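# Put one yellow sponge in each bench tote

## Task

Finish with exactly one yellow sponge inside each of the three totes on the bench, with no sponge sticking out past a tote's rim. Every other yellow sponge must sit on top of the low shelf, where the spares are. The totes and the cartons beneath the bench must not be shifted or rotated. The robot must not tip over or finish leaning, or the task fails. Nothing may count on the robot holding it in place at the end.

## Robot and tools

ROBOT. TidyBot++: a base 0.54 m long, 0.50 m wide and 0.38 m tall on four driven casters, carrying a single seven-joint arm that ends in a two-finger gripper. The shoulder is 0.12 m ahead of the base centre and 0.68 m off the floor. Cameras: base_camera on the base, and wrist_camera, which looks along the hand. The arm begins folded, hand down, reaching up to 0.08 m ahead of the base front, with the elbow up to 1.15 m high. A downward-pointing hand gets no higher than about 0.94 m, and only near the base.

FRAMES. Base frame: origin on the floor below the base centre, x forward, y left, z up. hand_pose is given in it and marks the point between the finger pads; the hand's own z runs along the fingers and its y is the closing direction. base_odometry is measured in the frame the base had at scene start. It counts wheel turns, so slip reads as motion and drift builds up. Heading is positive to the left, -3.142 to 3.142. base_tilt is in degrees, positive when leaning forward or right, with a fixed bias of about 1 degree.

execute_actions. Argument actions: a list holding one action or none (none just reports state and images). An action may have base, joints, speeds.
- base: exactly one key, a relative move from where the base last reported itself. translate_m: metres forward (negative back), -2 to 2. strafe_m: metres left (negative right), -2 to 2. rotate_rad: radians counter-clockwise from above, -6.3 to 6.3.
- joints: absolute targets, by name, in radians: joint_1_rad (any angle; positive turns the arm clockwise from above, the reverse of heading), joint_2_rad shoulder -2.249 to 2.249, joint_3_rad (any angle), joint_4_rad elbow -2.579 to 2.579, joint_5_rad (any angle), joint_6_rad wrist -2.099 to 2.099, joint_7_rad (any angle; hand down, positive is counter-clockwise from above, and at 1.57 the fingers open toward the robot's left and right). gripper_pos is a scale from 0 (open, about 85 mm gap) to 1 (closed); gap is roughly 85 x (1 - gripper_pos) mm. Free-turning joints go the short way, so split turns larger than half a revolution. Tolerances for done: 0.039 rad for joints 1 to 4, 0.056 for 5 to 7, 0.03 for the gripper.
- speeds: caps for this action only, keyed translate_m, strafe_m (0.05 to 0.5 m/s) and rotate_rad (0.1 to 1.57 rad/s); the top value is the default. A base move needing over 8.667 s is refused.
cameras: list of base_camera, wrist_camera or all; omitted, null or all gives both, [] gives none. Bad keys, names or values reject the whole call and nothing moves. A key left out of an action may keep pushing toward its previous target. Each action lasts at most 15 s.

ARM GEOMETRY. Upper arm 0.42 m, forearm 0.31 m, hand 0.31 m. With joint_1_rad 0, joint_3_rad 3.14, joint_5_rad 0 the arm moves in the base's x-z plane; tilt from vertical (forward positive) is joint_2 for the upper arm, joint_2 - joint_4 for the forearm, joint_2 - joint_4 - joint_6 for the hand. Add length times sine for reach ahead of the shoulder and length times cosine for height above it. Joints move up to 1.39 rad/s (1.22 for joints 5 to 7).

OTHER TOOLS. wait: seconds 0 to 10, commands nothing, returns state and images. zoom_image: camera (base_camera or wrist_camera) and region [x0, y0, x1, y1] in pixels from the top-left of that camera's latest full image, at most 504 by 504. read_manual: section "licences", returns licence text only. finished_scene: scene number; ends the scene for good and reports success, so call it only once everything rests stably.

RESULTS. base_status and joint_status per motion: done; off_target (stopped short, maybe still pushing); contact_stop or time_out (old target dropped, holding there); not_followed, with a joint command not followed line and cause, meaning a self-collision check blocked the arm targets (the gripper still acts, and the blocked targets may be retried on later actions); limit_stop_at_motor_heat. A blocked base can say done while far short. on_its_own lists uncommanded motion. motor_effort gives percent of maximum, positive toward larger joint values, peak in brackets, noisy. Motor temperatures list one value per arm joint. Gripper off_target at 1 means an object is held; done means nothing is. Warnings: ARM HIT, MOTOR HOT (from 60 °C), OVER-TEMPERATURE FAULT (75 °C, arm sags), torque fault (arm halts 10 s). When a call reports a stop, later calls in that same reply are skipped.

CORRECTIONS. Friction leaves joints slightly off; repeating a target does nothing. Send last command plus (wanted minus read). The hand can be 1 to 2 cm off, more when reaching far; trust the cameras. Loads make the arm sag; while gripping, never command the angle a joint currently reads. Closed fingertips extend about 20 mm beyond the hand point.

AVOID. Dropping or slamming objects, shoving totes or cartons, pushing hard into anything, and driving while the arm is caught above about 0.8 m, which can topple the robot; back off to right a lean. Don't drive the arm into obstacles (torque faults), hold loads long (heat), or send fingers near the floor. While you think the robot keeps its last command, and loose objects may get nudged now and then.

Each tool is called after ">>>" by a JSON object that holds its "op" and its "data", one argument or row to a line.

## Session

>>> {"op": "execute_actions", "data": {
  "actions": [
    {"joints":{"joint_2_rad":-0.377,"joint_4_rad":-2.2,"joint_6_rad":-0.1,"joint_7_rad":1.57,"gripper_pos":0}}
  ]
}}

Scene clock: 1.47 s.
Motor temperatures (°C, as the motors report them): [34 34 32 36 42 39 44]
base_odometry: x=+0.000 y=+0.000 heading=+0.000 (m, m, rad; odometry frame)
base_tilt: forward=-0.2 right=+0.2 (deg)
base_status: not commanded
joint_positions: joint_1_rad=-0.032 joint_2_rad=-0.359 joint_3_rad=+3.139 joint_4_rad=-2.207 joint_5_rad=+0.010 joint_6_rad=-0.115 joint_7_rad=+1.549 gripper_pos=+0.000
joint_status: all done
motor_effort: joint_1_rad=+0(1) joint_2_rad=-7(7) joint_3_rad=+0(0) joint_4_rad=+19(20) joint_5_rad=+1(1) joint_6_rad=+8(8) joint_7_rad=+0(1) (%)
hand_pose: x=+0.5609 y=+0.0163 z=+0.8711 quat_wxyz=(-0.012, +0.831, +0.009, +0.556) (m; base frame)
pictures: base_camera, wrist_camera
Images, in order (width x height): base_camera 644x364, wrist_camera 644x476.

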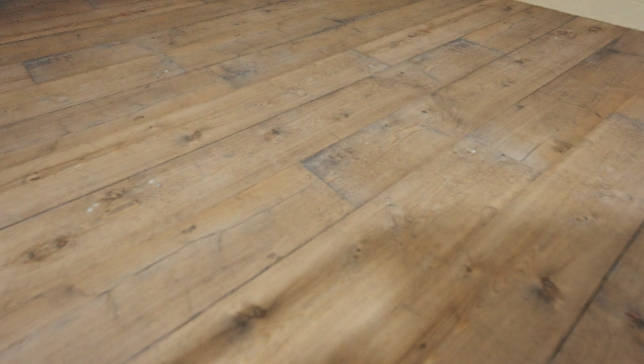

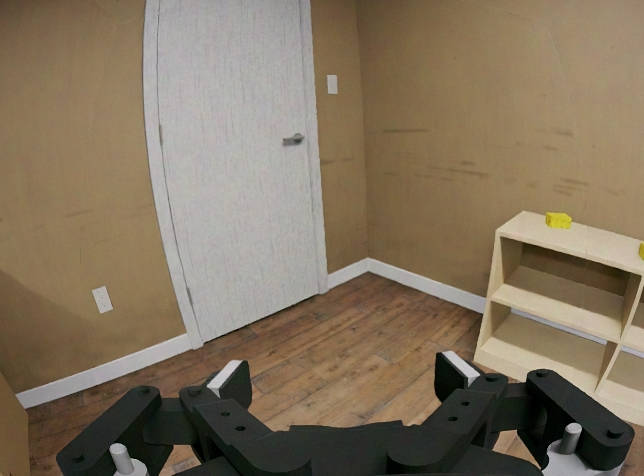

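>>> {"op": "execute_actions", "data": {
  "actions": [
    {"base":{"rotate_rad":-1.0}}
  ],
  "cameras": ["wrist_camera"]
}}

>>> {"op": "execute_actions", "data": {
  "actions": [
    {"base":{"rotate_rad":-1.6}}
  ],
  "cameras": ["wrist_camera"]
}}

>>> {"op": "execute_actions", "data": {
  "actions": [
    {"base":{"rotate_rad":-1.6}}
  ],
  "cameras": ["wrist_camera"]
}}

>>> {"op": "execute_actions", "data": {
  "actions": [
    {"base":{"rotate_rad":-1.3}}
  ],
  "cameras": ["wrist_camera"]
}}

Scene clock: 8.33 s.
Motor temperatures (°C, as the motors report them): [34 34 32 36 42 39 44]
base_odometry: x=+0.000 y=+0.000 heading=-0.999 (m, m, rad; odometry frame)
base_tilt: forward=-0.2 right=+0.2 (deg)
base_status: done
joint_positions: joint_1_rad=-0.032 joint_2_rad=-0.359 joint_3_rad=+3.142 joint_4_rad=-2.207 joint_5_rad=+0.010 joint_6_rad=-0.115 joint_7_rad=+1.549 gripper_pos=+0.000
joint_status: not commanded
motor_effort: joint_1_rad=+1(1) joint_2_rad=-6(8) joint_3_rad=+0(3) joint_4_rad=+19(20) joint_5_rad=+1(1) joint_6_rad=+8(8) joint_7_rad=+0(0) (%)
hand_pose: x=+0.5610 y=+0.0146 z=+0.8711 quat_wxyz=(-0.012, +0.831, +0.007, +0.556) (m; base frame)
pictures: wrist_camera
Images, in order (width x height): wrist_camera 644x476.

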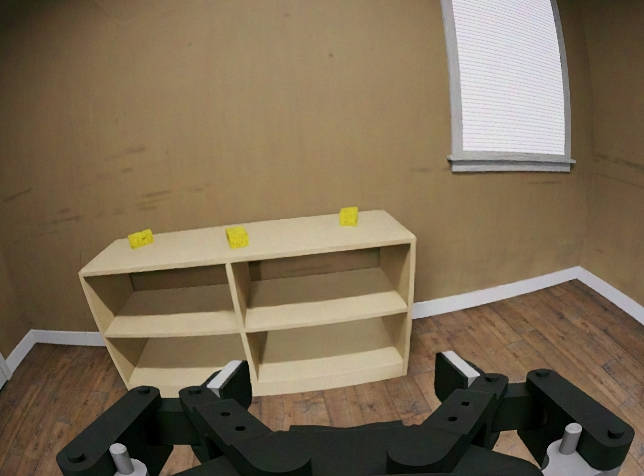

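Scene clock: 10.63 s.
Motor temperatures (°C, as the motors report them): [34 34 32 36 42 39 44]
base_odometry: x=+0.000 y=+0.000 heading=-2.599 (m, m, rad; odometry frame)
base_tilt: forward=-0.2 right=+0.3 (deg)
base_status: done
joint_positions: joint_1_rad=-0.032 joint_2_rad=-0.359 joint_3_rad=+3.143 joint_4_rad=-2.207 joint_5_rad=+0.010 joint_6_rad=-0.115 joint_7_rad=+1.549 gripper_pos=+0.000
joint_status: not commanded
motor_effort: joint_1_rad=+1(2) joint_2_rad=-6(8) joint_3_rad=+0(2) joint_4_rad=+19(20) joint_5_rad=+1(1) joint_6_rad=+8(8) joint_7_rad=+0(0) (%)
hand_pose: x=+0.5610 y=+0.0145 z=+0.8711 quat_wxyz=(-0.012, +0.831, +0.007, +0.556) (m; base frame)
pictures: wrist_camera
Images, in order (width x height): wrist_camera 644x476.

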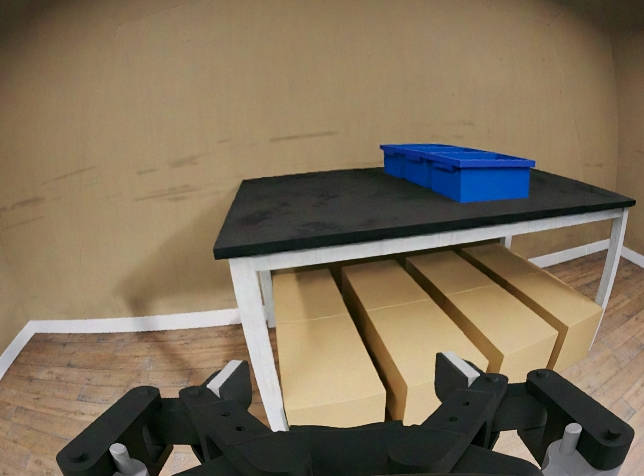

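Scene clock: 12.93 s.
Motor temperatures (°C, as the motors report them): [34 34 32 37 42 39 44]
base_odometry: x=+0.000 y=+0.000 heading=+2.085 (m, m, rad; odometry frame)
base_tilt: forward=-0.2 right=+0.2 (deg)
base_status: done
joint_positions: joint_1_rad=-0.032 joint_2_rad=-0.359 joint_3_rad=+3.143 joint_4_rad=-2.207 joint_5_rad=+0.010 joint_6_rad=-0.115 joint_7_rad=+1.549 gripper_pos=+0.000
joint_status: not commanded
motor_effort: joint_1_rad=+1(2) joint_2_rad=-6(8) joint_3_rad=+1(2) joint_4_rad=+19(20) joint_5_rad=+1(1) joint_6_rad=+8(8) joint_7_rad=+0(1) (%)
hand_pose: x=+0.5610 y=+0.0144 z=+0.8711 quat_wxyz=(-0.012, +0.831, +0.007, +0.556) (m; base frame)
pictures: wrist_camera
Images, in order (width x height): wrist_camera 644x476.

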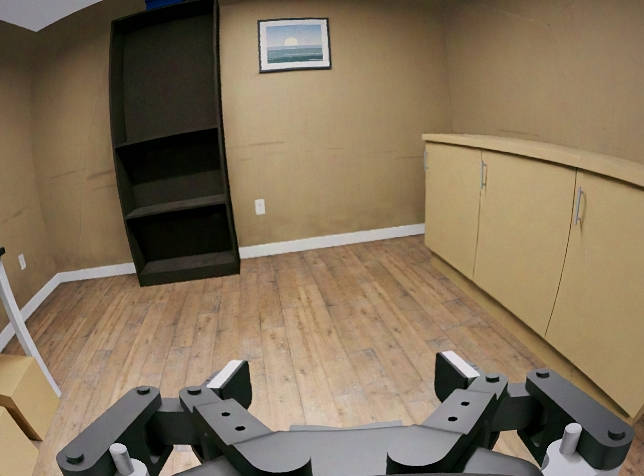

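Scene clock: 15.03 s.
Motor temperatures (°C, as the motors report them): [34 34 32 37 42 39 44]
base_odometry: x=+0.000 y=+0.000 heading=+0.786 (m, m, rad; odometry frame)
base_tilt: forward=-0.1 right=+0.3 (deg)
base_status: done
joint_positions: joint_1_rad=-0.032 joint_2_rad=-0.359 joint_3_rad=+3.143 joint_4_rad=-2.207 joint_5_rad=+0.010 joint_6_rad=-0.115 joint_7_rad=+1.549 gripper_pos=+0.000
joint_status: not commanded
motor_effort: joint_1_rad=+1(2) joint_2_rad=-7(7) joint_3_rad=+1(2) joint_4_rad=+19(19) joint_5_rad=+1(1) joint_6_rad=+8(8) joint_7_rad=+0(0) (%)
hand_pose: x=+0.5610 y=+0.0144 z=+0.8711 quat_wxyz=(-0.012, +0.831, +0.007, +0.556) (m; base frame)
pictures: wrist_camera
Images, in order (width x height): wrist_camera 644x476.

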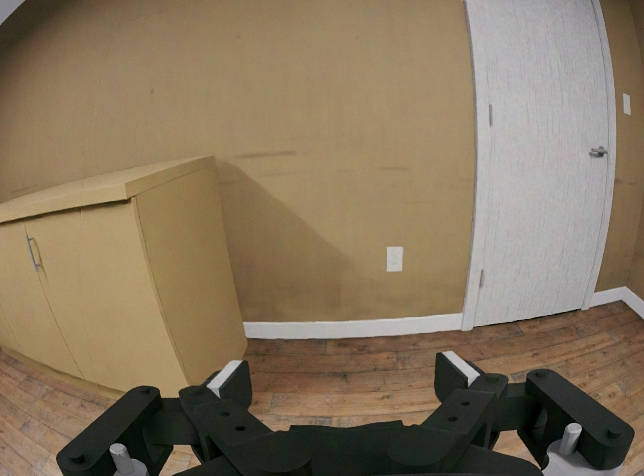

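>>> {"op": "execute_actions", "data": {
  "actions": [
    {"base":{"rotate_rad":3.1},"joints":{"joint_2_rad":-0.2,"joint_4_rad":-1.2,"joint_6_rad":-1.2}}
  ]
}}

Scene clock: 22.20 s.
Motor temperatures (°C, as the motors report them): [34 34 32 37 42 39 44]
base_odometry: x=+0.000 y=+0.000 heading=-2.398 (m, m, rad; odometry frame)
base_tilt: forward=-0.2 right=+0.2 (deg)
base_status: done
joint_positions: joint_1_rad=-0.032 joint_2_rad=-0.211 joint_3_rad=+3.140 joint_4_rad=-1.216 joint_5_rad=+0.010 joint_6_rad=-1.174 joint_7_rad=+1.549 gripper_pos=+0.000
joint_status: all done
motor_effort: joint_1_rad=+0(1) joint_2_rad=-9(12) joint_3_rad=+0(2) joint_4_rad=+17(20) joint_5_rad=+1(2) joint_6_rad=+7(9) joint_7_rad=+0(0) (%)
hand_pose: x=+0.5518 y=+0.0129 z=+1.0840 quat_wxyz=(-0.008, +0.886, +0.005, +0.463) (m; base frame)
pictures: base_camera, wrist_camera
Images, in order (width x height): base_camera 644x364, wrist_camera 644x476.

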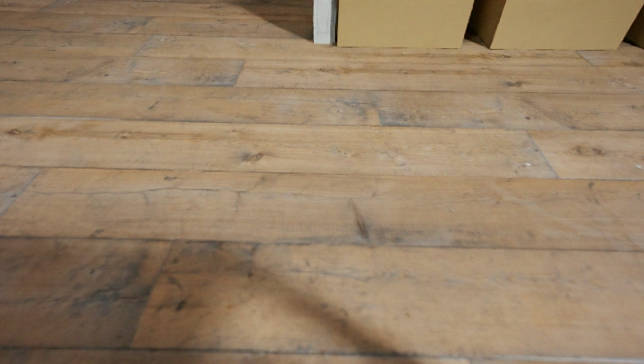

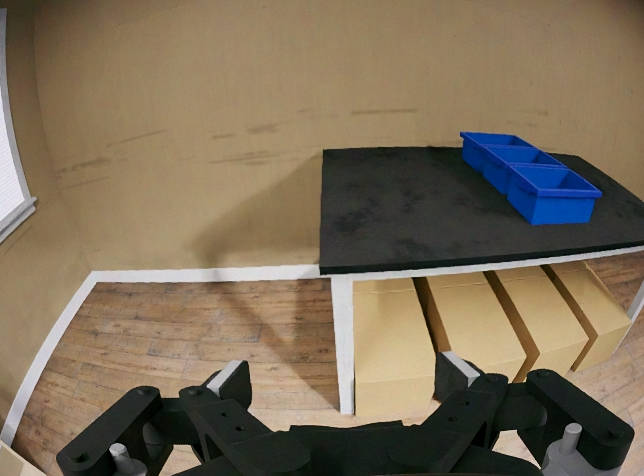

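>>> {"op": "execute_actions", "data": {
  "actions": [
    {"base":{"strafe_m":-0.8}}
  ],
  "cameras": []
}}

>>> {"op": "execute_actions", "data": {
  "actions": [
    {"base":{"translate_m":0.4},"joints":{"joint_2_rad":0.2,"joint_4_rad":-1.0,"joint_6_rad":-1.2}}
  ]
}}

Scene clock: 30.87 s.
Motor temperatures (°C, as the motors report them): [34 34 32 37 42 39 44]
base_odometry: x=-0.543 y=+0.588 heading=-2.397 (m, m, rad; odometry frame)
base_tilt: forward=-0.2 right=+0.2 (deg)
base_status: done
joint_positions: joint_1_rad=-0.032 joint_2_rad=-0.211 joint_3_rad=+3.140 joint_4_rad=-1.216 joint_5_rad=+0.010 joint_6_rad=-1.174 joint_7_rad=+1.549 gripper_pos=+0.000
joint_status: not commanded
motor_effort: joint_1_rad=+1(2) joint_2_rad=-9(11) joint_3_rad=+0(3) joint_4_rad=+17(18) joint_5_rad=+1(2) joint_6_rad=+7(7) joint_7_rad=+1(0) (%)
hand_pose: x=+0.5517 y=+0.0134 z=+1.0839 quat_wxyz=(-0.008, +0.886, +0.005, +0.463) (m; base frame)
pictures: none
No camera images: the call's "cameras" was empty. Leave "cameras" out to get every camera's image.

Scene clock: 33.00 s.
Motor temperatures (°C, as the motors report them): [34 34 32 37 42 39 44]
base_odometry: x=-0.837 y=+0.317 heading=-2.398 (m, m, rad; odometry frame)
base_tilt: forward=-0.1 right=+0.3 (deg)
base_status: done
joint_positions: joint_1_rad=-0.032 joint_2_rad=+0.216 joint_3_rad=+3.140 joint_4_rad=-1.015 joint_5_rad=+0.010 joint_6_rad=-1.177 joint_7_rad=+1.549 gripper_pos=+0.000
joint_status: all done
motor_effort: joint_1_rad=+0(1) joint_2_rad=-25(32) joint_3_rad=+0(1) joint_4_rad=+18(19) joint_5_rad=+1(2) joint_6_rad=+5(7) joint_7_rad=+0(0) (%)
hand_pose: x=+0.7136 y=+0.0185 z=+0.9668 quat_wxyz=(-0.005, +0.933, +0.006, +0.359) (m; base frame)
pictures: base_camera, wrist_camera
Images, in order (width x height): base_camera 644x364, wrist_camera 644x476.

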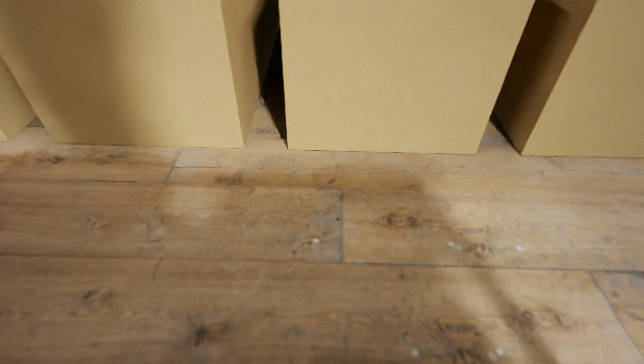

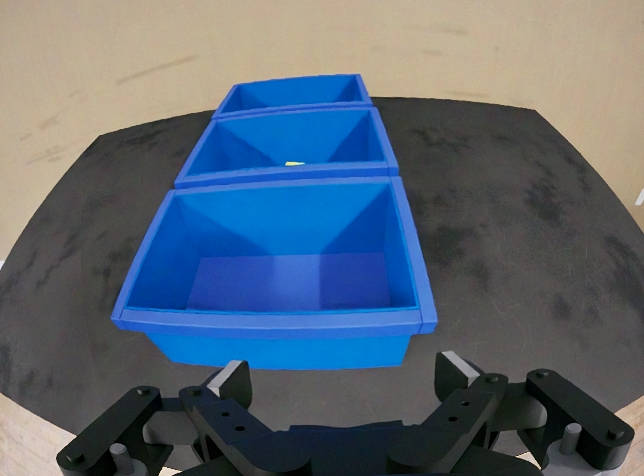

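Strafe left 0.05 and forward ~0.27.

>>> {"op": "execute_actions", "data": {
  "actions": [
    {"base":{"strafe_m":0.06},"joints":{"joint_2_rad":0.2,"joint_4_rad":-0.8,"joint_6_rad":-1.2},"speeds":{"strafe_m":0.15}}
  ],
  "cameras": []
}}

>>> {"op": "execute_actions", "data": {
  "actions": [
    {"base":{"translate_m":0.27},"speeds":{"translate_m":0.2}}
  ]
}}

Scene clock: 37.10 s.
Motor temperatures (°C, as the motors report them): [34 34 32 37 42 39 44]
base_odometry: x=-0.796 y=+0.273 heading=-2.398 (m, m, rad; odometry frame)
base_tilt: forward=-0.2 right=+0.3 (deg)
base_status: done
joint_positions: joint_1_rad=-0.032 joint_2_rad=+0.211 joint_3_rad=+3.138 joint_4_rad=-0.809 joint_5_rad=+0.010 joint_6_rad=-1.178 joint_7_rad=+1.549 gripper_pos=+0.000
joint_status: all done
motor_effort: joint_1_rad=+1(2) joint_2_rad=-24(27) joint_3_rad=+0(2) joint_4_rad=+17(19) joint_5_rad=+1(0) joint_6_rad=+7(7) joint_7_rad=+0(0) (%)
hand_pose: x=+0.7266 y=+0.0201 z=+1.0753 quat_wxyz=(-0.009, +0.891, +0.006, +0.455) (m; base frame)
pictures: none
No camera images: the call's "cameras" was empty. Leave "cameras" out to get every camera's image.

Scene clock: 39.20 s.
Motor temperatures (°C, as the motors report them): [34 34 32 37 42 39 44]
base_odometry: x=-0.995 y=+0.089 heading=-2.397 (m, m, rad; odometry frame)
base_tilt: forward=-0.1 right=+0.2 (deg)
base_status: done
joint_positions: joint_1_rad=-0.032 joint_2_rad=+0.206 joint_3_rad=+3.138 joint_4_rad=-0.809 joint_5_rad=+0.010 joint_6_rad=-1.179 joint_7_rad=+1.549 gripper_pos=+0.000
joint_status: not commanded
motor_effort: joint_1_rad=+1(0) joint_2_rad=-24(28) joint_3_rad=+0(0) joint_4_rad=+17(19) joint_5_rad=+1(1) joint_6_rad=+7(8) joint_7_rad=+0(0) (%)
hand_pose: x=+0.7247 y=+0.0200 z=+1.0779 quat_wxyz=(-0.009, +0.890, +0.006, +0.456) (m; base frame)
pictures: base_camera, wrist_camera
Images, in order (width x height): base_camera 644x364, wrist_camera 644x476.

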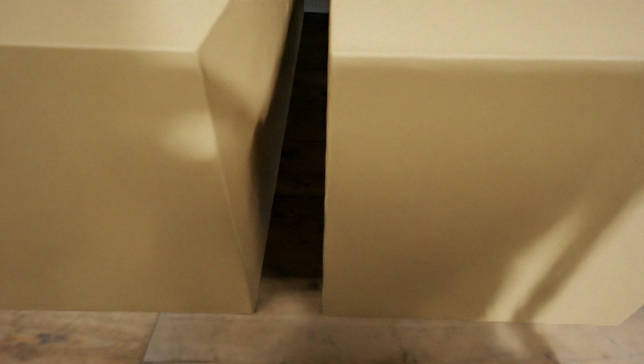

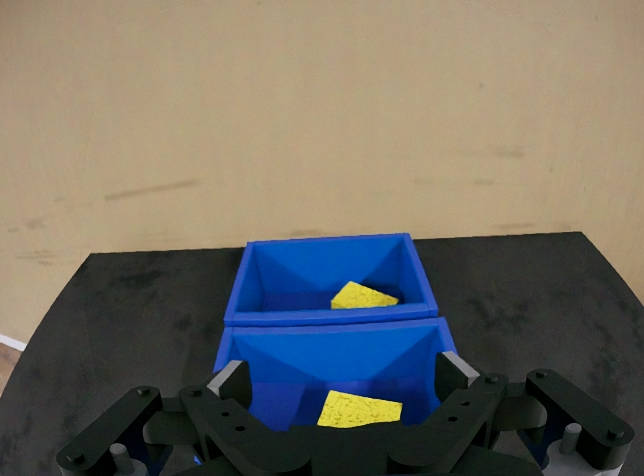

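>>> {"op": "execute_actions", "data": {
  "actions": [
    {"joints":{"joint_6_rad":-1.8}}
  ],
  "cameras": ["wrist_camera"]
}}

Scene clock: 43.20 s.
Motor temperatures (°C, as the motors report them): [34 34 32 37 42 39 44]
base_odometry: x=-0.995 y=+0.089 heading=-2.397 (m, m, rad; odometry frame)
base_tilt: forward=-0.2 right=+0.2 (deg)
base_status: not commanded
joint_positions: joint_1_rad=-0.032 joint_2_rad=+0.206 joint_3_rad=+3.138 joint_4_rad=-0.808 joint_5_rad=+0.010 joint_6_rad=-1.797 joint_7_rad=+1.549 gripper_pos=+0.000
joint_status: all done
motor_effort: joint_1_rad=+1(1) joint_2_rad=-22(24) joint_3_rad=+1(0) joint_4_rad=+15(17) joint_5_rad=+1(1) joint_6_rad=+2(7) joint_7_rad=+0(0) (%)
hand_pose: x=+0.5728 y=+0.0145 z=+0.9653 quat_wxyz=(-0.001, +0.986, +0.005, +0.164) (m; base frame)
pictures: wrist_camera
Images, in order (width x height): wrist_camera 644x476.

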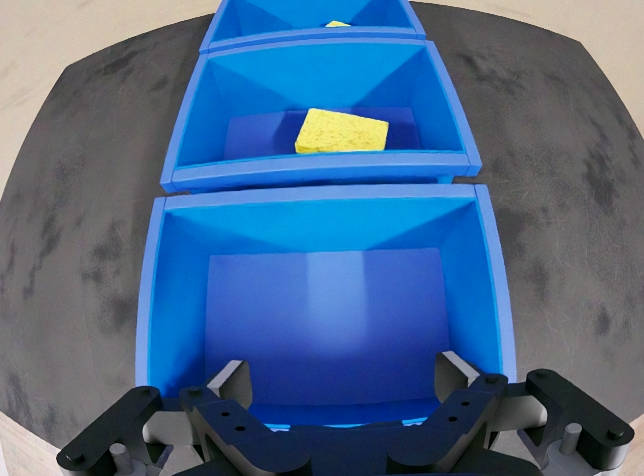

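>>> {"op": "execute_actions", "data": {
  "actions": [
    {"base":{"translate_m":-0.5},"joints":{"joint_2_rad":-0.2,"joint_4_rad":-1.3,"joint_6_rad":-1.2}}
  ],
  "cameras": []
}}

>>> {"op": "execute_actions", "data": {
  "actions": [
    {"base":{"rotate_rad":1.57}}
  ],
  "cameras": []
}}

>>> {"op": "execute_actions", "data": {
  "actions": [
    {"base":{"translate_m":1.3}}
  ]
}}

Scene clock: 51.33 s.
Motor temperatures (°C, as the motors report them): [34 34 32 37 42 39 44]
base_odometry: x=-0.627 y=+0.428 heading=-2.398 (m, m, rad; odometry frame)
base_tilt: forward=-0.1 right=+0.2 (deg)
base_status: done
joint_positions: joint_1_rad=-0.032 joint_2_rad=-0.197 joint_3_rad=+3.138 joint_4_rad=-1.288 joint_5_rad=+0.009 joint_6_rad=-1.226 joint_7_rad=+1.549 gripper_pos=+0.000
joint_status: all done
motor_effort: joint_1_rad=+0(2) joint_2_rad=-10(27) joint_3_rad=+0(2) joint_4_rad=+17(18) joint_5_rad=+1(0) joint_6_rad=+6(6) joint_7_rad=+0(0) (%)
hand_pose: x=+0.5441 y=+0.0138 z=+1.0284 quat_wxyz=(-0.006, +0.916, +0.006, +0.401) (m; base frame)
pictures: none
No camera images: the call's "cameras" was empty. Leave "cameras" out to get every camera's image.

Scene clock: 53.63 s.
Motor temperatures (°C, as the motors report them): [34 34 32 37 42 39 44]
base_odometry: x=-0.627 y=+0.428 heading=-0.828 (m, m, rad; odometry frame)
base_tilt: forward=-0.2 right=+0.2 (deg)
base_status: done
joint_positions: joint_1_rad=-0.032 joint_2_rad=-0.197 joint_3_rad=+3.135 joint_4_rad=-1.288 joint_5_rad=+0.009 joint_6_rad=-1.222 joint_7_rad=+1.549 gripper_pos=+0.000
joint_status: not commanded
motor_effort: joint_1_rad=+1(1) joint_2_rad=-10(13) joint_3_rad=+0(2) joint_4_rad=+17(18) joint_5_rad=+1(0) joint_6_rad=+6(6) joint_7_rad=+0(0) (%)
hand_pose: x=+0.5448 y=+0.0155 z=+1.0292 quat_wxyz=(-0.007, +0.915, +0.008, +0.403) (m; base frame)
pictures: none
No camera images: the call's "cameras" was empty. Leave "cameras" out to get every camera's image.

Scene clock: 57.60 s.
Motor temperatures (°C, as the motors report them): [34 34 32 37 42 39 44]
base_odometry: x=+0.253 y=-0.529 heading=-0.828 (m, m, rad; odometry frame)
base_tilt: forward=-0.2 right=+0.2 (deg)
base_status: done
joint_positions: joint_1_rad=-0.032 joint_2_rad=-0.197 joint_3_rad=+3.135 joint_4_rad=-1.289 joint_5_rad=+0.009 joint_6_rad=-1.220 joint_7_rad=+1.549 gripper_pos=+0.000
joint_status: not commanded
motor_effort: joint_1_rad=+1(0) joint_2_rad=-11(14) joint_3_rad=+0(1) joint_4_rad=+18(18) joint_5_rad=+1(2) joint_6_rad=+6(6) joint_7_rad=+0(0) (%)
hand_pose: x=+0.5447 y=+0.0155 z=+1.0292 quat_wxyz=(-0.007, +0.915, +0.008, +0.403) (m; base frame)
pictures: base_camera, wrist_camera
Images, in order (width x height): base_camera 644x364, wrist_camera 644x476.

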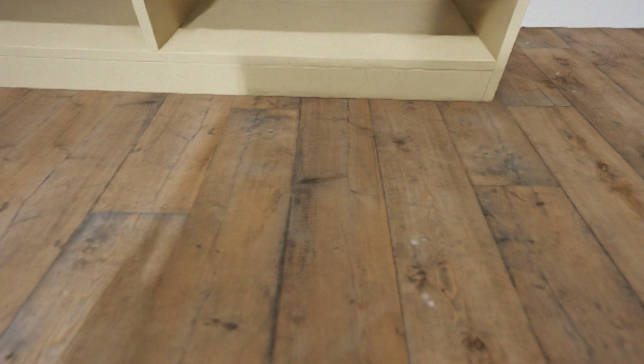

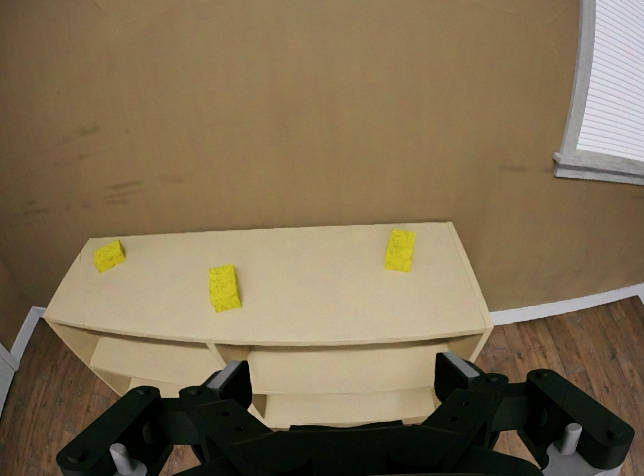

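>>> {"op": "execute_actions", "data": {
  "actions": [
    {"base":{"strafe_m":0.25},"joints":{"joint_2_rad":0.1,"joint_4_rad":-1.2,"joint_6_rad":-1.84}}
  ],
  "cameras": []
}}

>>> {"op": "execute_actions", "data": {
  "actions": [
    {"base":{"translate_m":0.4},"speeds":{"translate_m":0.3}}
  ]
}}

Scene clock: 63.33 s.
Motor temperatures (°C, as the motors report them): [34 34 32 37 42 39 44]
base_odometry: x=+0.437 y=-0.360 heading=-0.828 (m, m, rad; odometry frame)
base_tilt: forward=-0.2 right=+0.2 (deg)
base_status: done
joint_positions: joint_1_rad=-0.032 joint_2_rad=+0.097 joint_3_rad=+3.135 joint_4_rad=-1.215 joint_5_rad=+0.009 joint_6_rad=-1.818 joint_7_rad=+1.549 gripper_pos=+0.000
joint_status: all done
motor_effort: joint_1_rad=+1(3) joint_2_rad=-18(20) joint_3_rad=+1(2) joint_4_rad=+15(17) joint_5_rad=+1(2) joint_6_rad=-1(6) joint_7_rad=+0(0) (%)
hand_pose: x=+0.4667 y=+0.0118 z=+0.8698 quat_wxyz=(+0.004, +1.000, +0.007, +0.006) (m; base frame)
pictures: none
No camera images: the call's "cameras" was empty. Leave "cameras" out to get every camera's image.

Scene clock: 65.63 s.
Motor temperatures (°C, as the motors report them): [34 34 32 37 42 39 44]
base_odometry: x=+0.708 y=-0.654 heading=-0.828 (m, m, rad; odometry frame)
base_tilt: forward=-0.2 right=+0.3 (deg)
base_status: done
joint_positions: joint_1_rad=-0.032 joint_2_rad=+0.097 joint_3_rad=+3.135 joint_4_rad=-1.214 joint_5_rad=+0.009 joint_6_rad=-1.819 joint_7_rad=+1.549 gripper_pos=+0.000
joint_status: not commanded
motor_effort: joint_1_rad=+1(0) joint_2_rad=-18(22) joint_3_rad=+0(0) joint_4_rad=+15(16) joint_5_rad=+1(1) joint_6_rad=+0(0) joint_7_rad=+0(0) (%)
hand_pose: x=+0.4669 y=+0.0118 z=+0.8701 quat_wxyz=(+0.004, +1.000, +0.007, +0.006) (m; base frame)
pictures: base_camera, wrist_camera
Images, in order (width x height): base_camera 644x364, wrist_camera 644x476.

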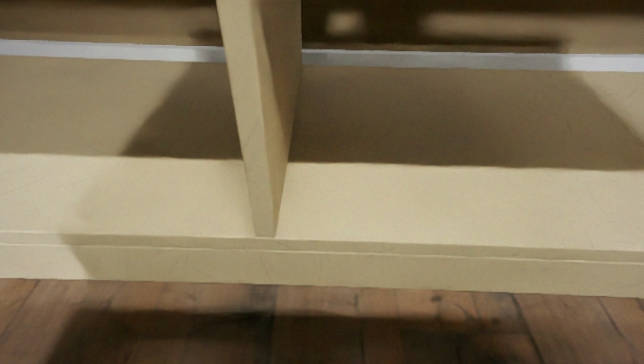

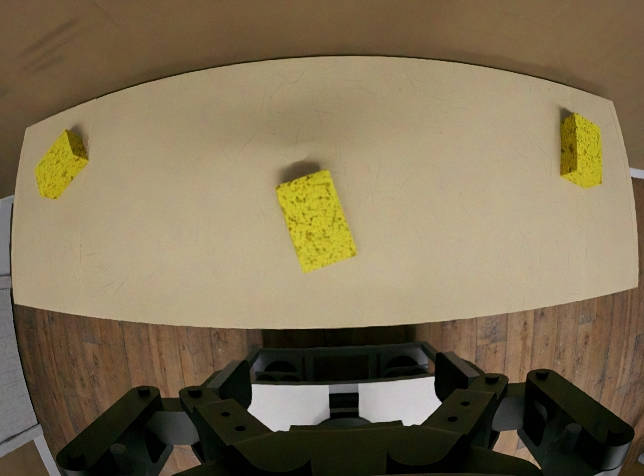

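>>> {"op": "execute_actions", "data": {
  "actions": [
    {"base":{"translate_m":0.08},"joints":{"joint_7_rad":1.87,"joint_1_rad":-0.10},"speeds":{"translate_m":0.15}}
  ],
  "cameras": ["wrist_camera"]
}}

Scene clock: 71.37 s.
Motor temperatures (°C, as the motors report them): [34 34 32 37 42 39 44]
base_odometry: x=+0.763 y=-0.713 heading=-0.828 (m, m, rad; odometry frame)
base_tilt: forward=-0.3 right=+0.2 (deg)
base_status: done
joint_positions: joint_1_rad=-0.084 joint_2_rad=+0.098 joint_3_rad=+3.135 joint_4_rad=-1.213 joint_5_rad=+0.009 joint_6_rad=-1.819 joint_7_rad=+1.840 gripper_pos=+0.000
joint_status: all done
motor_effort: joint_1_rad=+1(1) joint_2_rad=-18(22) joint_3_rad=+0(1) joint_4_rad=+15(15) joint_5_rad=+1(1) joint_6_rad=-1(0) joint_7_rad=+0(1) (%)
hand_pose: x=+0.4659 y=+0.0299 z=+0.8701 quat_wxyz=(+0.005, +0.984, +0.178, +0.005) (m; base frame)
pictures: wrist_camera
Images, in order (width x height): wrist_camera 644x476.

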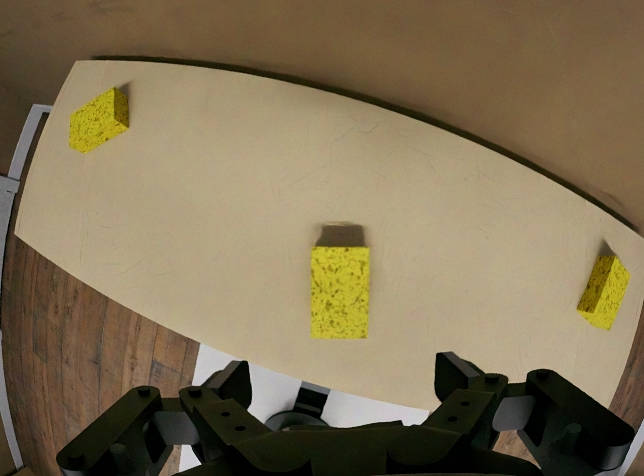

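Aligned. Descend with the same joint values.

>>> {"op": "execute_actions", "data": {
  "actions": [
    {"joints":{"joint_2_rad":0.11,"joint_4_rad":-1.67,"joint_6_rad":-1.36}}
  ],
  "cameras": ["wrist_camera"]
}}

>>> {"op": "execute_actions", "data": {
  "actions": [
    {"joints":{"joint_2_rad":0.19,"joint_4_rad":-1.88,"joint_6_rad":-1.07}}
  ],
  "cameras": ["wrist_camera"]
}}

Scene clock: 77.00 s.
Motor temperatures (°C, as the motors report them): [34 34 32 37 42 39 44]
base_odometry: x=+0.763 y=-0.713 heading=-0.828 (m, m, rad; odometry frame)
base_tilt: forward=-0.2 right=+0.1 (deg)
base_status: not commanded
joint_positions: joint_1_rad=-0.084 joint_2_rad=+0.098 joint_3_rad=+3.135 joint_4_rad=-1.657 joint_5_rad=+0.009 joint_6_rad=-1.384 joint_7_rad=+1.840 gripper_pos=+0.000
joint_status: all done
motor_effort: joint_1_rad=+1(1) joint_2_rad=-19(19) joint_3_rad=+0(1) joint_4_rad=+15(15) joint_5_rad=+1(1) joint_6_rad=-1(0) joint_7_rad=+0(0) (%)
hand_pose: x=+0.4684 y=+0.0301 z=+0.7317 quat_wxyz=(+0.004, +0.984, +0.180, +0.001) (m; base frame)
pictures: wrist_camera
Images, in order (width x height): wrist_camera 644x476.

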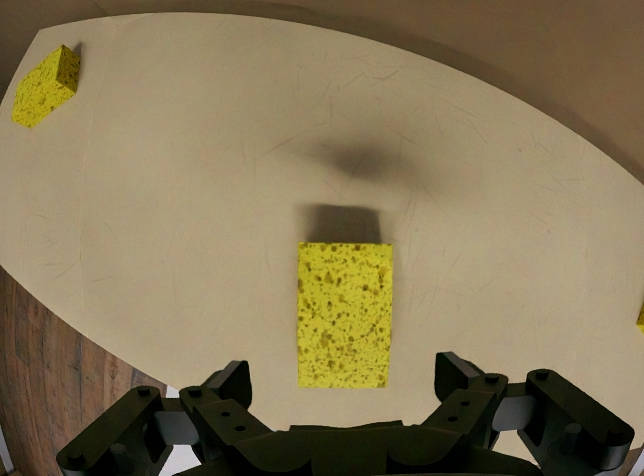

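Scene clock: 78.20 s.
Motor temperatures (°C, as the motors report them): [34 34 32 37 42 39 44]
base_odometry: x=+0.763 y=-0.713 heading=-0.828 (m, m, rad; odometry frame)
base_tilt: forward=-0.2 right=+0.1 (deg)
base_status: not commanded
joint_positions: joint_1_rad=-0.084 joint_2_rad=+0.176 joint_3_rad=+3.135 joint_4_rad=-1.870 joint_5_rad=+0.009 joint_6_rad=-1.093 joint_7_rad=+1.840 gripper_pos=+0.000
joint_status: all done
motor_effort: joint_1_rad=+1(1) joint_2_rad=-20(21) joint_3_rad=+0(0) joint_4_rad=+14(15) joint_5_rad=+1(1) joint_6_rad=-1(1) joint_7_rad=+0(0) (%)
hand_pose: x=+0.4714 y=+0.0307 z=+0.6409 quat_wxyz=(+0.004, +0.983, +0.181, +0.001) (m; base frame)
pictures: wrist_camera
Images, in order (width x height): wrist_camera 644x476.

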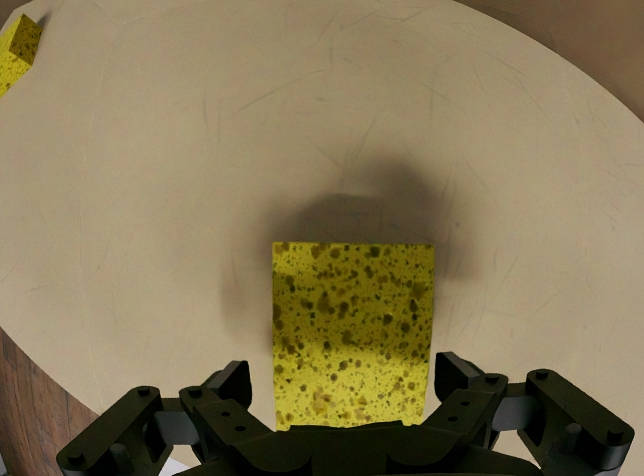

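>>> {"op": "execute_actions", "data": {
  "actions": [
    {"joints":{"joint_1_rad":-0.05}}
  ],
  "cameras": ["wrist_camera"]
}}

Scene clock: 81.73 s.
Motor temperatures (°C, as the motors report them): [34 34 32 37 42 39 44]
base_odometry: x=+0.763 y=-0.713 heading=-0.828 (m, m, rad; odometry frame)
base_tilt: forward=-0.1 right=+0.2 (deg)
base_status: not commanded
joint_positions: joint_1_rad=-0.063 joint_2_rad=+0.176 joint_3_rad=+3.136 joint_4_rad=-1.870 joint_5_rad=+0.009 joint_6_rad=-1.093 joint_7_rad=+1.840 gripper_pos=+0.000
joint_status: all done
motor_effort: joint_1_rad=+1(1) joint_2_rad=-19(19) joint_3_rad=+1(1) joint_4_rad=+14(14) joint_5_rad=+1(1) joint_6_rad=-1(1) joint_7_rad=+0(0) (%)
hand_pose: x=+0.4720 y=+0.0232 z=+0.6409 quat_wxyz=(+0.004, +0.985, +0.170, +0.001) (m; base frame)
pictures: wrist_camera
Images, in order (width x height): wrist_camera 644x476.

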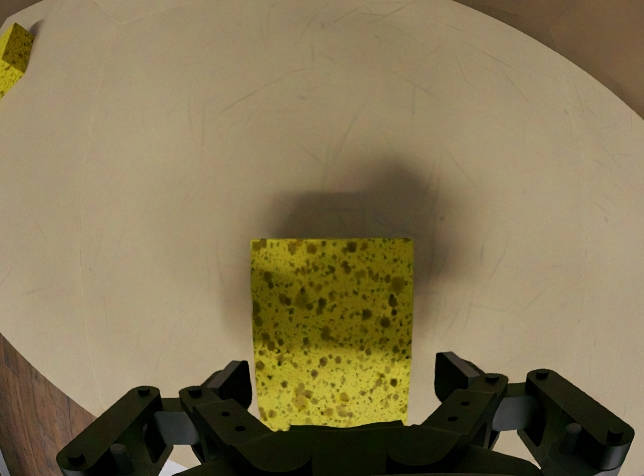

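>>> {"op": "execute_actions", "data": {
  "actions": [
    {"joints":{"joint_2_rad":0.225,"joint_4_rad":-1.92,"joint_6_rad":-1.005}}
  ],
  "cameras": []
}}

>>> {"op": "execute_actions", "data": {
  "actions": [
    {"joints":{"gripper_pos":1.0}}
  ],
  "cameras": ["wrist_camera"]
}}

Scene clock: 88.87 s.
Motor temperatures (°C, as the motors report them): [34 34 32 37 42 39 44]
base_odometry: x=+0.763 y=-0.713 heading=-0.828 (m, m, rad; odometry frame)
base_tilt: forward=-0.2 right=+0.2 (deg)
base_status: not commanded
joint_positions: joint_1_rad=-0.063 joint_2_rad=+0.209 joint_3_rad=+3.136 joint_4_rad=-1.910 joint_5_rad=+0.009 joint_6_rad=-1.028 joint_7_rad=+1.840 gripper_pos=+0.000
joint_status: all done
motor_effort: joint_1_rad=+1(1) joint_2_rad=-20(22) joint_3_rad=+0(0) joint_4_rad=+13(14) joint_5_rad=+1(1) joint_6_rad=-1(0) joint_7_rad=-1(0) (%)
hand_pose: x=+0.4721 y=+0.0233 z=+0.6183 quat_wxyz=(+0.003, +0.985, +0.171, -0.003) (m; base frame)
pictures: none
No camera images: the call's "cameras" was empty. Leave "cameras" out to get every camera's image.

Scene clock: 89.97 s.
Motor temperatures (°C, as the motors report them): [34 34 32 37 42 39 44]
base_odometry: x=+0.762 y=-0.713 heading=-0.828 (m, m, rad; odometry frame)
base_tilt: forward=-0.1 right=+0.2 (deg)
base_status: not commanded
joint_positions: joint_1_rad=-0.063 joint_2_rad=+0.195 joint_3_rad=+3.133 joint_4_rad=-1.907 joint_5_rad=+0.004 joint_6_rad=-1.028 joint_7_rad=+1.840 gripper_pos=+0.364
joint_status: gripper_pos off_target (ended at +0.364, target +1.000)
motor_effort: joint_1_rad=+2(5) joint_2_rad=-15(20) joint_3_rad=+2(5) joint_4_rad=+11(13) joint_5_rad=+3(7) joint_6_rad=+1(6) joint_7_rad=+0(1) (%)
hand_pose: x=+0.4741 y=+0.0261 z=+0.6242 quat_wxyz=(+0.001, +0.985, +0.171, +0.006) (m; base frame)
pictures: wrist_camera
Images, in order (width x height): wrist_camera 644x476.

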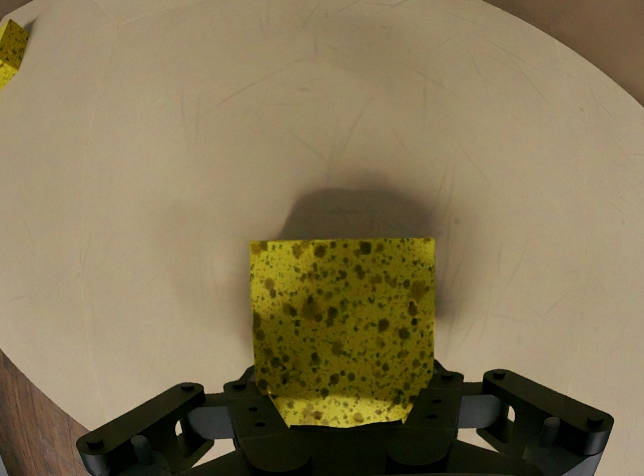

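>>> {"op": "execute_actions", "data": {
  "actions": [
    {"joints":{"joint_2_rad":0.1,"joint_4_rad":-1.2,"joint_6_rad":-1.84}}
  ],
  "cameras": []
}}

>>> {"op": "execute_actions", "data": {
  "actions": [
    {"base":{"translate_m":-1.78},"joints":{"joint_1_rad":-0.01,"joint_2_rad":0.3,"joint_4_rad":-0.6,"joint_6_rad":-1.85,"joint_7_rad":0.0}}
  ],
  "cameras": []
}}

>>> {"op": "execute_actions", "data": {
  "actions": [
    {"base":{"rotate_rad":-1.57},"speeds":{"rotate_rad":0.8}}
  ],
  "cameras": []
}}

>>> {"op": "execute_actions", "data": {
  "actions": [
    {"base":{"translate_m":0.55},"speeds":{"translate_m":0.3}}
  ]
}}

Scene clock: 98.00 s.
Motor temperatures (°C, as the motors report them): [34 34 32 37 42 39 44]
base_odometry: x=+0.762 y=-0.713 heading=-0.828 (m, m, rad; odometry frame)
base_tilt: forward=-0.2 right=+0.2 (deg)
base_status: not commanded
joint_positions: joint_1_rad=-0.063 joint_2_rad=+0.119 joint_3_rad=+3.134 joint_4_rad=-1.213 joint_5_rad=+0.004 joint_6_rad=-1.817 joint_7_rad=+1.840 gripper_pos=+0.364
joint_status: all done
motor_effort: joint_1_rad=+1(3) joint_2_rad=-19(23) joint_3_rad=+0(2) joint_4_rad=+15(15) joint_5_rad=+1(3) joint_6_rad=-1(3) joint_7_rad=+0(0) (%)
hand_pose: x=+0.4710 y=+0.0251 z=+0.8626 quat_wxyz=(+0.001, +0.986, +0.169, -0.004) (m; base frame)
pictures: none
No camera images: the call's "cameras" was empty. Leave "cameras" out to get every camera's image.

Scene clock: 103.17 s.
Motor temperatures (°C, as the motors report them): [34 34 32 37 42 39 44]
base_odometry: x=-0.441 y=+0.598 heading=-0.828 (m, m, rad; odometry frame)
base_tilt: forward=-0.1 right=+0.3 (deg)
base_status: done
joint_positions: joint_1_rad=-0.035 joint_2_rad=+0.282 joint_3_rad=+3.135 joint_4_rad=-0.613 joint_5_rad=+0.004 joint_6_rad=-1.828 joint_7_rad=+0.036 gripper_pos=+0.364
joint_status: all done
motor_effort: joint_1_rad=+0(1) joint_2_rad=-23(24) joint_3_rad=+0(1) joint_4_rad=+14(16) joint_5_rad=+1(0) joint_6_rad=+3(4) joint_7_rad=+0(1) (%)
hand_pose: x=+0.6074 y=+0.0198 z=+0.9980 quat_wxyz=(-0.147, +0.717, -0.665, +0.147) (m; base frame)
pictures: none
No camera images: the call's "cameras" was empty. Leave "cameras" out to get every camera's image.

Scene clock: 105.97 s.
Motor temperatures (°C, as the motors report them): [34 34 32 37 42 39 44]
base_odometry: x=-0.442 y=+0.599 heading=-2.397 (m, m, rad; odometry frame)
base_tilt: forward=-0.1 right=+0.2 (deg)
base_status: done
joint_positions: joint_1_rad=-0.019 joint_2_rad=+0.284 joint_3_rad=+3.137 joint_4_rad=-0.613 joint_5_rad=+0.004 joint_6_rad=-1.828 joint_7_rad=+0.036 gripper_pos=+0.364
joint_status: not commanded
motor_effort: joint_1_rad=+1(5) joint_2_rad=-24(25) joint_3_rad=+0(2) joint_4_rad=+14(15) joint_5_rad=+1(3) joint_6_rad=+3(3) joint_7_rad=-1(0) (%)
hand_pose: x=+0.6082 y=+0.0115 z=+0.9973 quat_wxyz=(-0.145, +0.712, -0.671, +0.148) (m; base frame)
pictures: none
No camera images: the call's "cameras" was empty. Leave "cameras" out to get every camera's image.

Scene clock: 108.77 s.
Motor temperatures (°C, as the motors report them): [34 34 32 37 42 39 44]
base_odometry: x=-0.847 y=+0.226 heading=-2.398 (m, m, rad; odometry frame)
base_tilt: forward=-0.2 right=+0.2 (deg)
base_status: done
joint_positions: joint_1_rad=-0.019 joint_2_rad=+0.294 joint_3_rad=+3.137 joint_4_rad=-0.612 joint_5_rad=+0.004 joint_6_rad=-1.829 joint_7_rad=+0.036 gripper_pos=+0.364
joint_status: not commanded
motor_effort: joint_1_rad=+1(2) joint_2_rad=-26(27) joint_3_rad=+0(0) joint_4_rad=+14(15) joint_5_rad=+1(2) joint_6_rad=+3(4) joint_7_rad=+0(0) (%)
hand_pose: x=+0.6111 y=+0.0115 z=+0.9927 quat_wxyz=(-0.141, +0.712, -0.672, +0.144) (m; base frame)
pictures: base_camera, wrist_camera
Images, in order (width x height): base_camera 644x364, wrist_camera 644x476.

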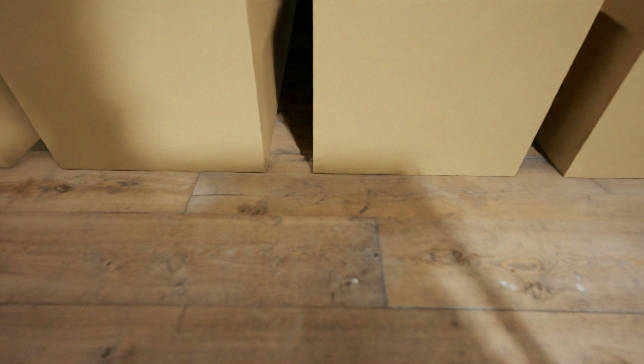

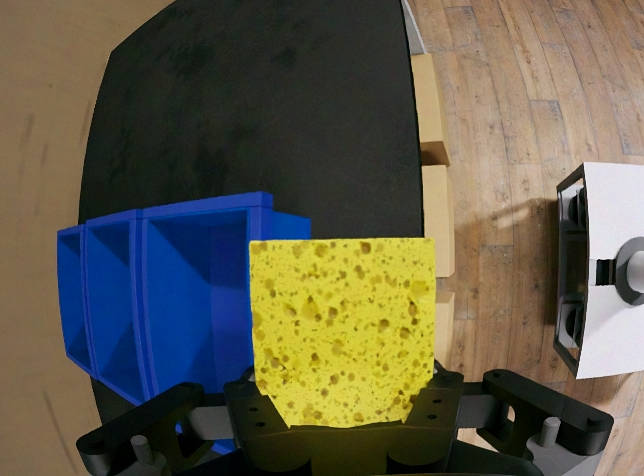

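>>> {"op": "execute_actions", "data": {
  "actions": [
    {"base":{"translate_m":0.2},"speeds":{"translate_m":0.2}}
  ]
}}

Scene clock: 114.83 s.
Motor temperatures (°C, as the motors report them): [34 34 32 37 42 39 44]
base_odometry: x=-0.994 y=+0.091 heading=-2.399 (m, m, rad; odometry frame)
base_tilt: forward=-0.2 right=+0.2 (deg)
base_status: done
joint_positions: joint_1_rad=-0.019 joint_2_rad=+0.296 joint_3_rad=+3.137 joint_4_rad=-0.612 joint_5_rad=+0.004 joint_6_rad=-1.830 joint_7_rad=+0.036 gripper_pos=+0.364
joint_status: not commanded
motor_effort: joint_1_rad=+1(0) joint_2_rad=-25(28) joint_3_rad=+0(0) joint_4_rad=+15(15) joint_5_rad=+1(2) joint_6_rad=+3(4) joint_7_rad=+0(0) (%)
hand_pose: x=+0.6119 y=+0.0115 z=+0.9914 quat_wxyz=(-0.140, +0.713, -0.672, +0.143) (m; base frame)
pictures: base_camera, wrist_camera
Images, in order (width x height): base_camera 644x364, wrist_camera 644x476.

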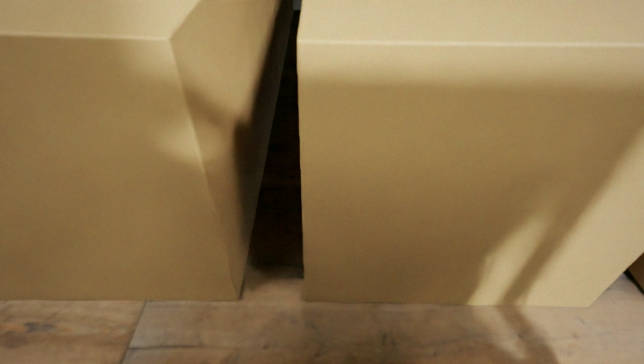

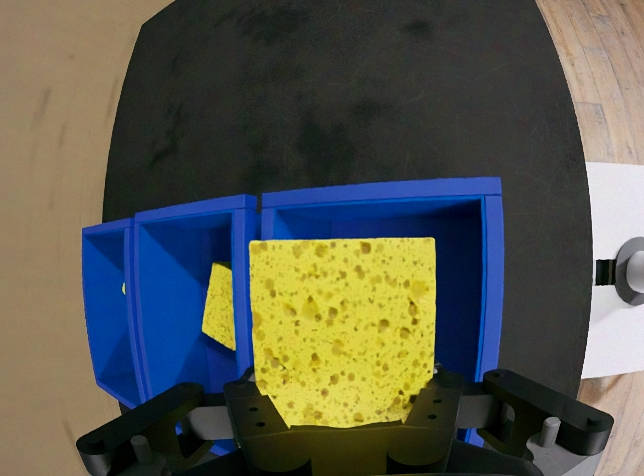

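>>> {"op": "execute_actions", "data": {
  "actions": [
    {"base":{"strafe_m":-0.05},"joints":{"joint_2_rad":0.44,"joint_4_rad":-0.52,"joint_6_rad":-2.09},"speeds":{"strafe_m":0.1}}
  ],
  "cameras": ["wrist_camera"]
}}

Scene clock: 120.83 s.
Motor temperatures (°C, as the motors report them): [34 34 32 37 42 39 44]
base_odometry: x=-1.028 y=+0.128 heading=-2.399 (m, m, rad; odometry frame)
base_tilt: forward=-0.1 right=+0.2 (deg)
base_status: done
joint_positions: joint_1_rad=-0.018 joint_2_rad=+0.435 joint_3_rad=+3.137 joint_4_rad=-0.535 joint_5_rad=+0.004 joint_6_rad=-2.068 joint_7_rad=+0.036 gripper_pos=+0.364
joint_status: all done
motor_effort: joint_1_rad=+1(2) joint_2_rad=-28(31) joint_3_rad=+0(1) joint_4_rad=+13(15) joint_5_rad=+1(2) joint_6_rad=+0(3) joint_7_rad=+0(1) (%)
hand_pose: x=+0.5877 y=+0.0103 z=+0.9314 quat_wxyz=(-0.036, +0.726, -0.686, +0.037) (m; base frame)
pictures: wrist_camera
Images, in order (width x height): wrist_camera 644x476.

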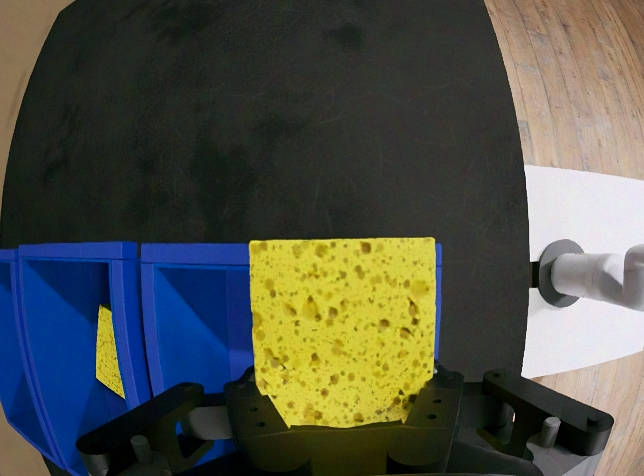

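>>> {"op": "execute_actions", "data": {
  "actions": [
    {"base":{"strafe_m":0.04},"speeds":{"strafe_m":0.1}}
  ],
  "cameras": []
}}

>>> {"op": "execute_actions", "data": {
  "actions": [
    {"base":{"translate_m":0.02},"speeds":{"translate_m":0.05}}
  ]
}}

Scene clock: 126.87 s.
Motor temperatures (°C, as the motors report them): [34 34 32 37 42 39 44]
base_odometry: x=-1.001 y=+0.098 heading=-2.399 (m, m, rad; odometry frame)
base_tilt: forward=-0.2 right=+0.2 (deg)
base_status: done
joint_positions: joint_1_rad=-0.017 joint_2_rad=+0.435 joint_3_rad=+3.137 joint_4_rad=-0.535 joint_5_rad=+0.004 joint_6_rad=-2.068 joint_7_rad=+0.036 gripper_pos=+0.364
joint_status: not commanded
motor_effort: joint_1_rad=+2(3) joint_2_rad=-28(31) joint_3_rad=+0(1) joint_4_rad=+13(14) joint_5_rad=+2(2) joint_6_rad=+0(1) joint_7_rad=-1(0) (%)
hand_pose: x=+0.5877 y=+0.0096 z=+0.9315 quat_wxyz=(-0.036, +0.725, -0.686, +0.037) (m; base frame)
pictures: none
No camera images: the call's "cameras" was empty. Leave "cameras" out to get every camera's image.

Scene clock: 127.73 s.
Motor temperatures (°C, as the motors report them): [34 34 32 37 42 39 44]
base_odometry: x=-1.016 y=+0.085 heading=-2.399 (m, m, rad; odometry frame)
base_tilt: forward=-0.1 right=+0.2 (deg)
base_status: done
joint_positions: joint_1_rad=-0.017 joint_2_rad=+0.435 joint_3_rad=+3.137 joint_4_rad=-0.535 joint_5_rad=+0.004 joint_6_rad=-2.068 joint_7_rad=+0.036 gripper_pos=+0.364
joint_status: not commanded
motor_effort: joint_1_rad=+1(1) joint_2_rad=-29(32) joint_3_rad=+0(0) joint_4_rad=+13(14) joint_5_rad=+1(2) joint_6_rad=+0(1) joint_7_rad=+0(1) (%)
hand_pose: x=+0.5877 y=+0.0096 z=+0.9314 quat_wxyz=(-0.036, +0.725, -0.686, +0.037) (m; base frame)
pictures: base_camera, wrist_camera
Images, in order (width x height): base_camera 644x364, wrist_camera 644x476.

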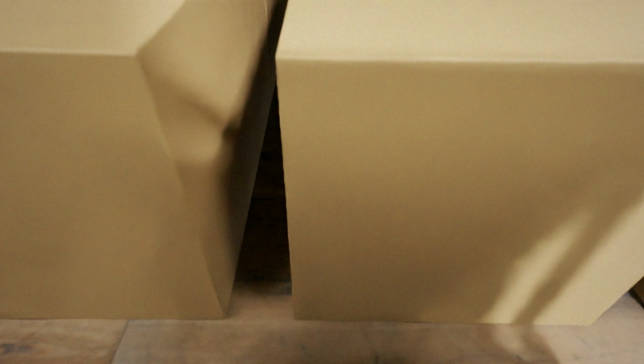

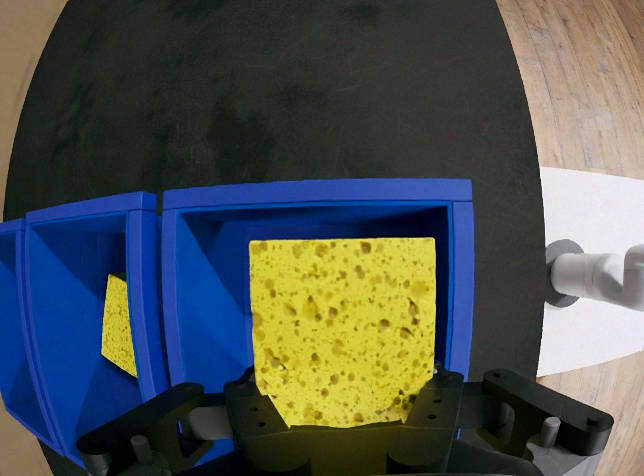

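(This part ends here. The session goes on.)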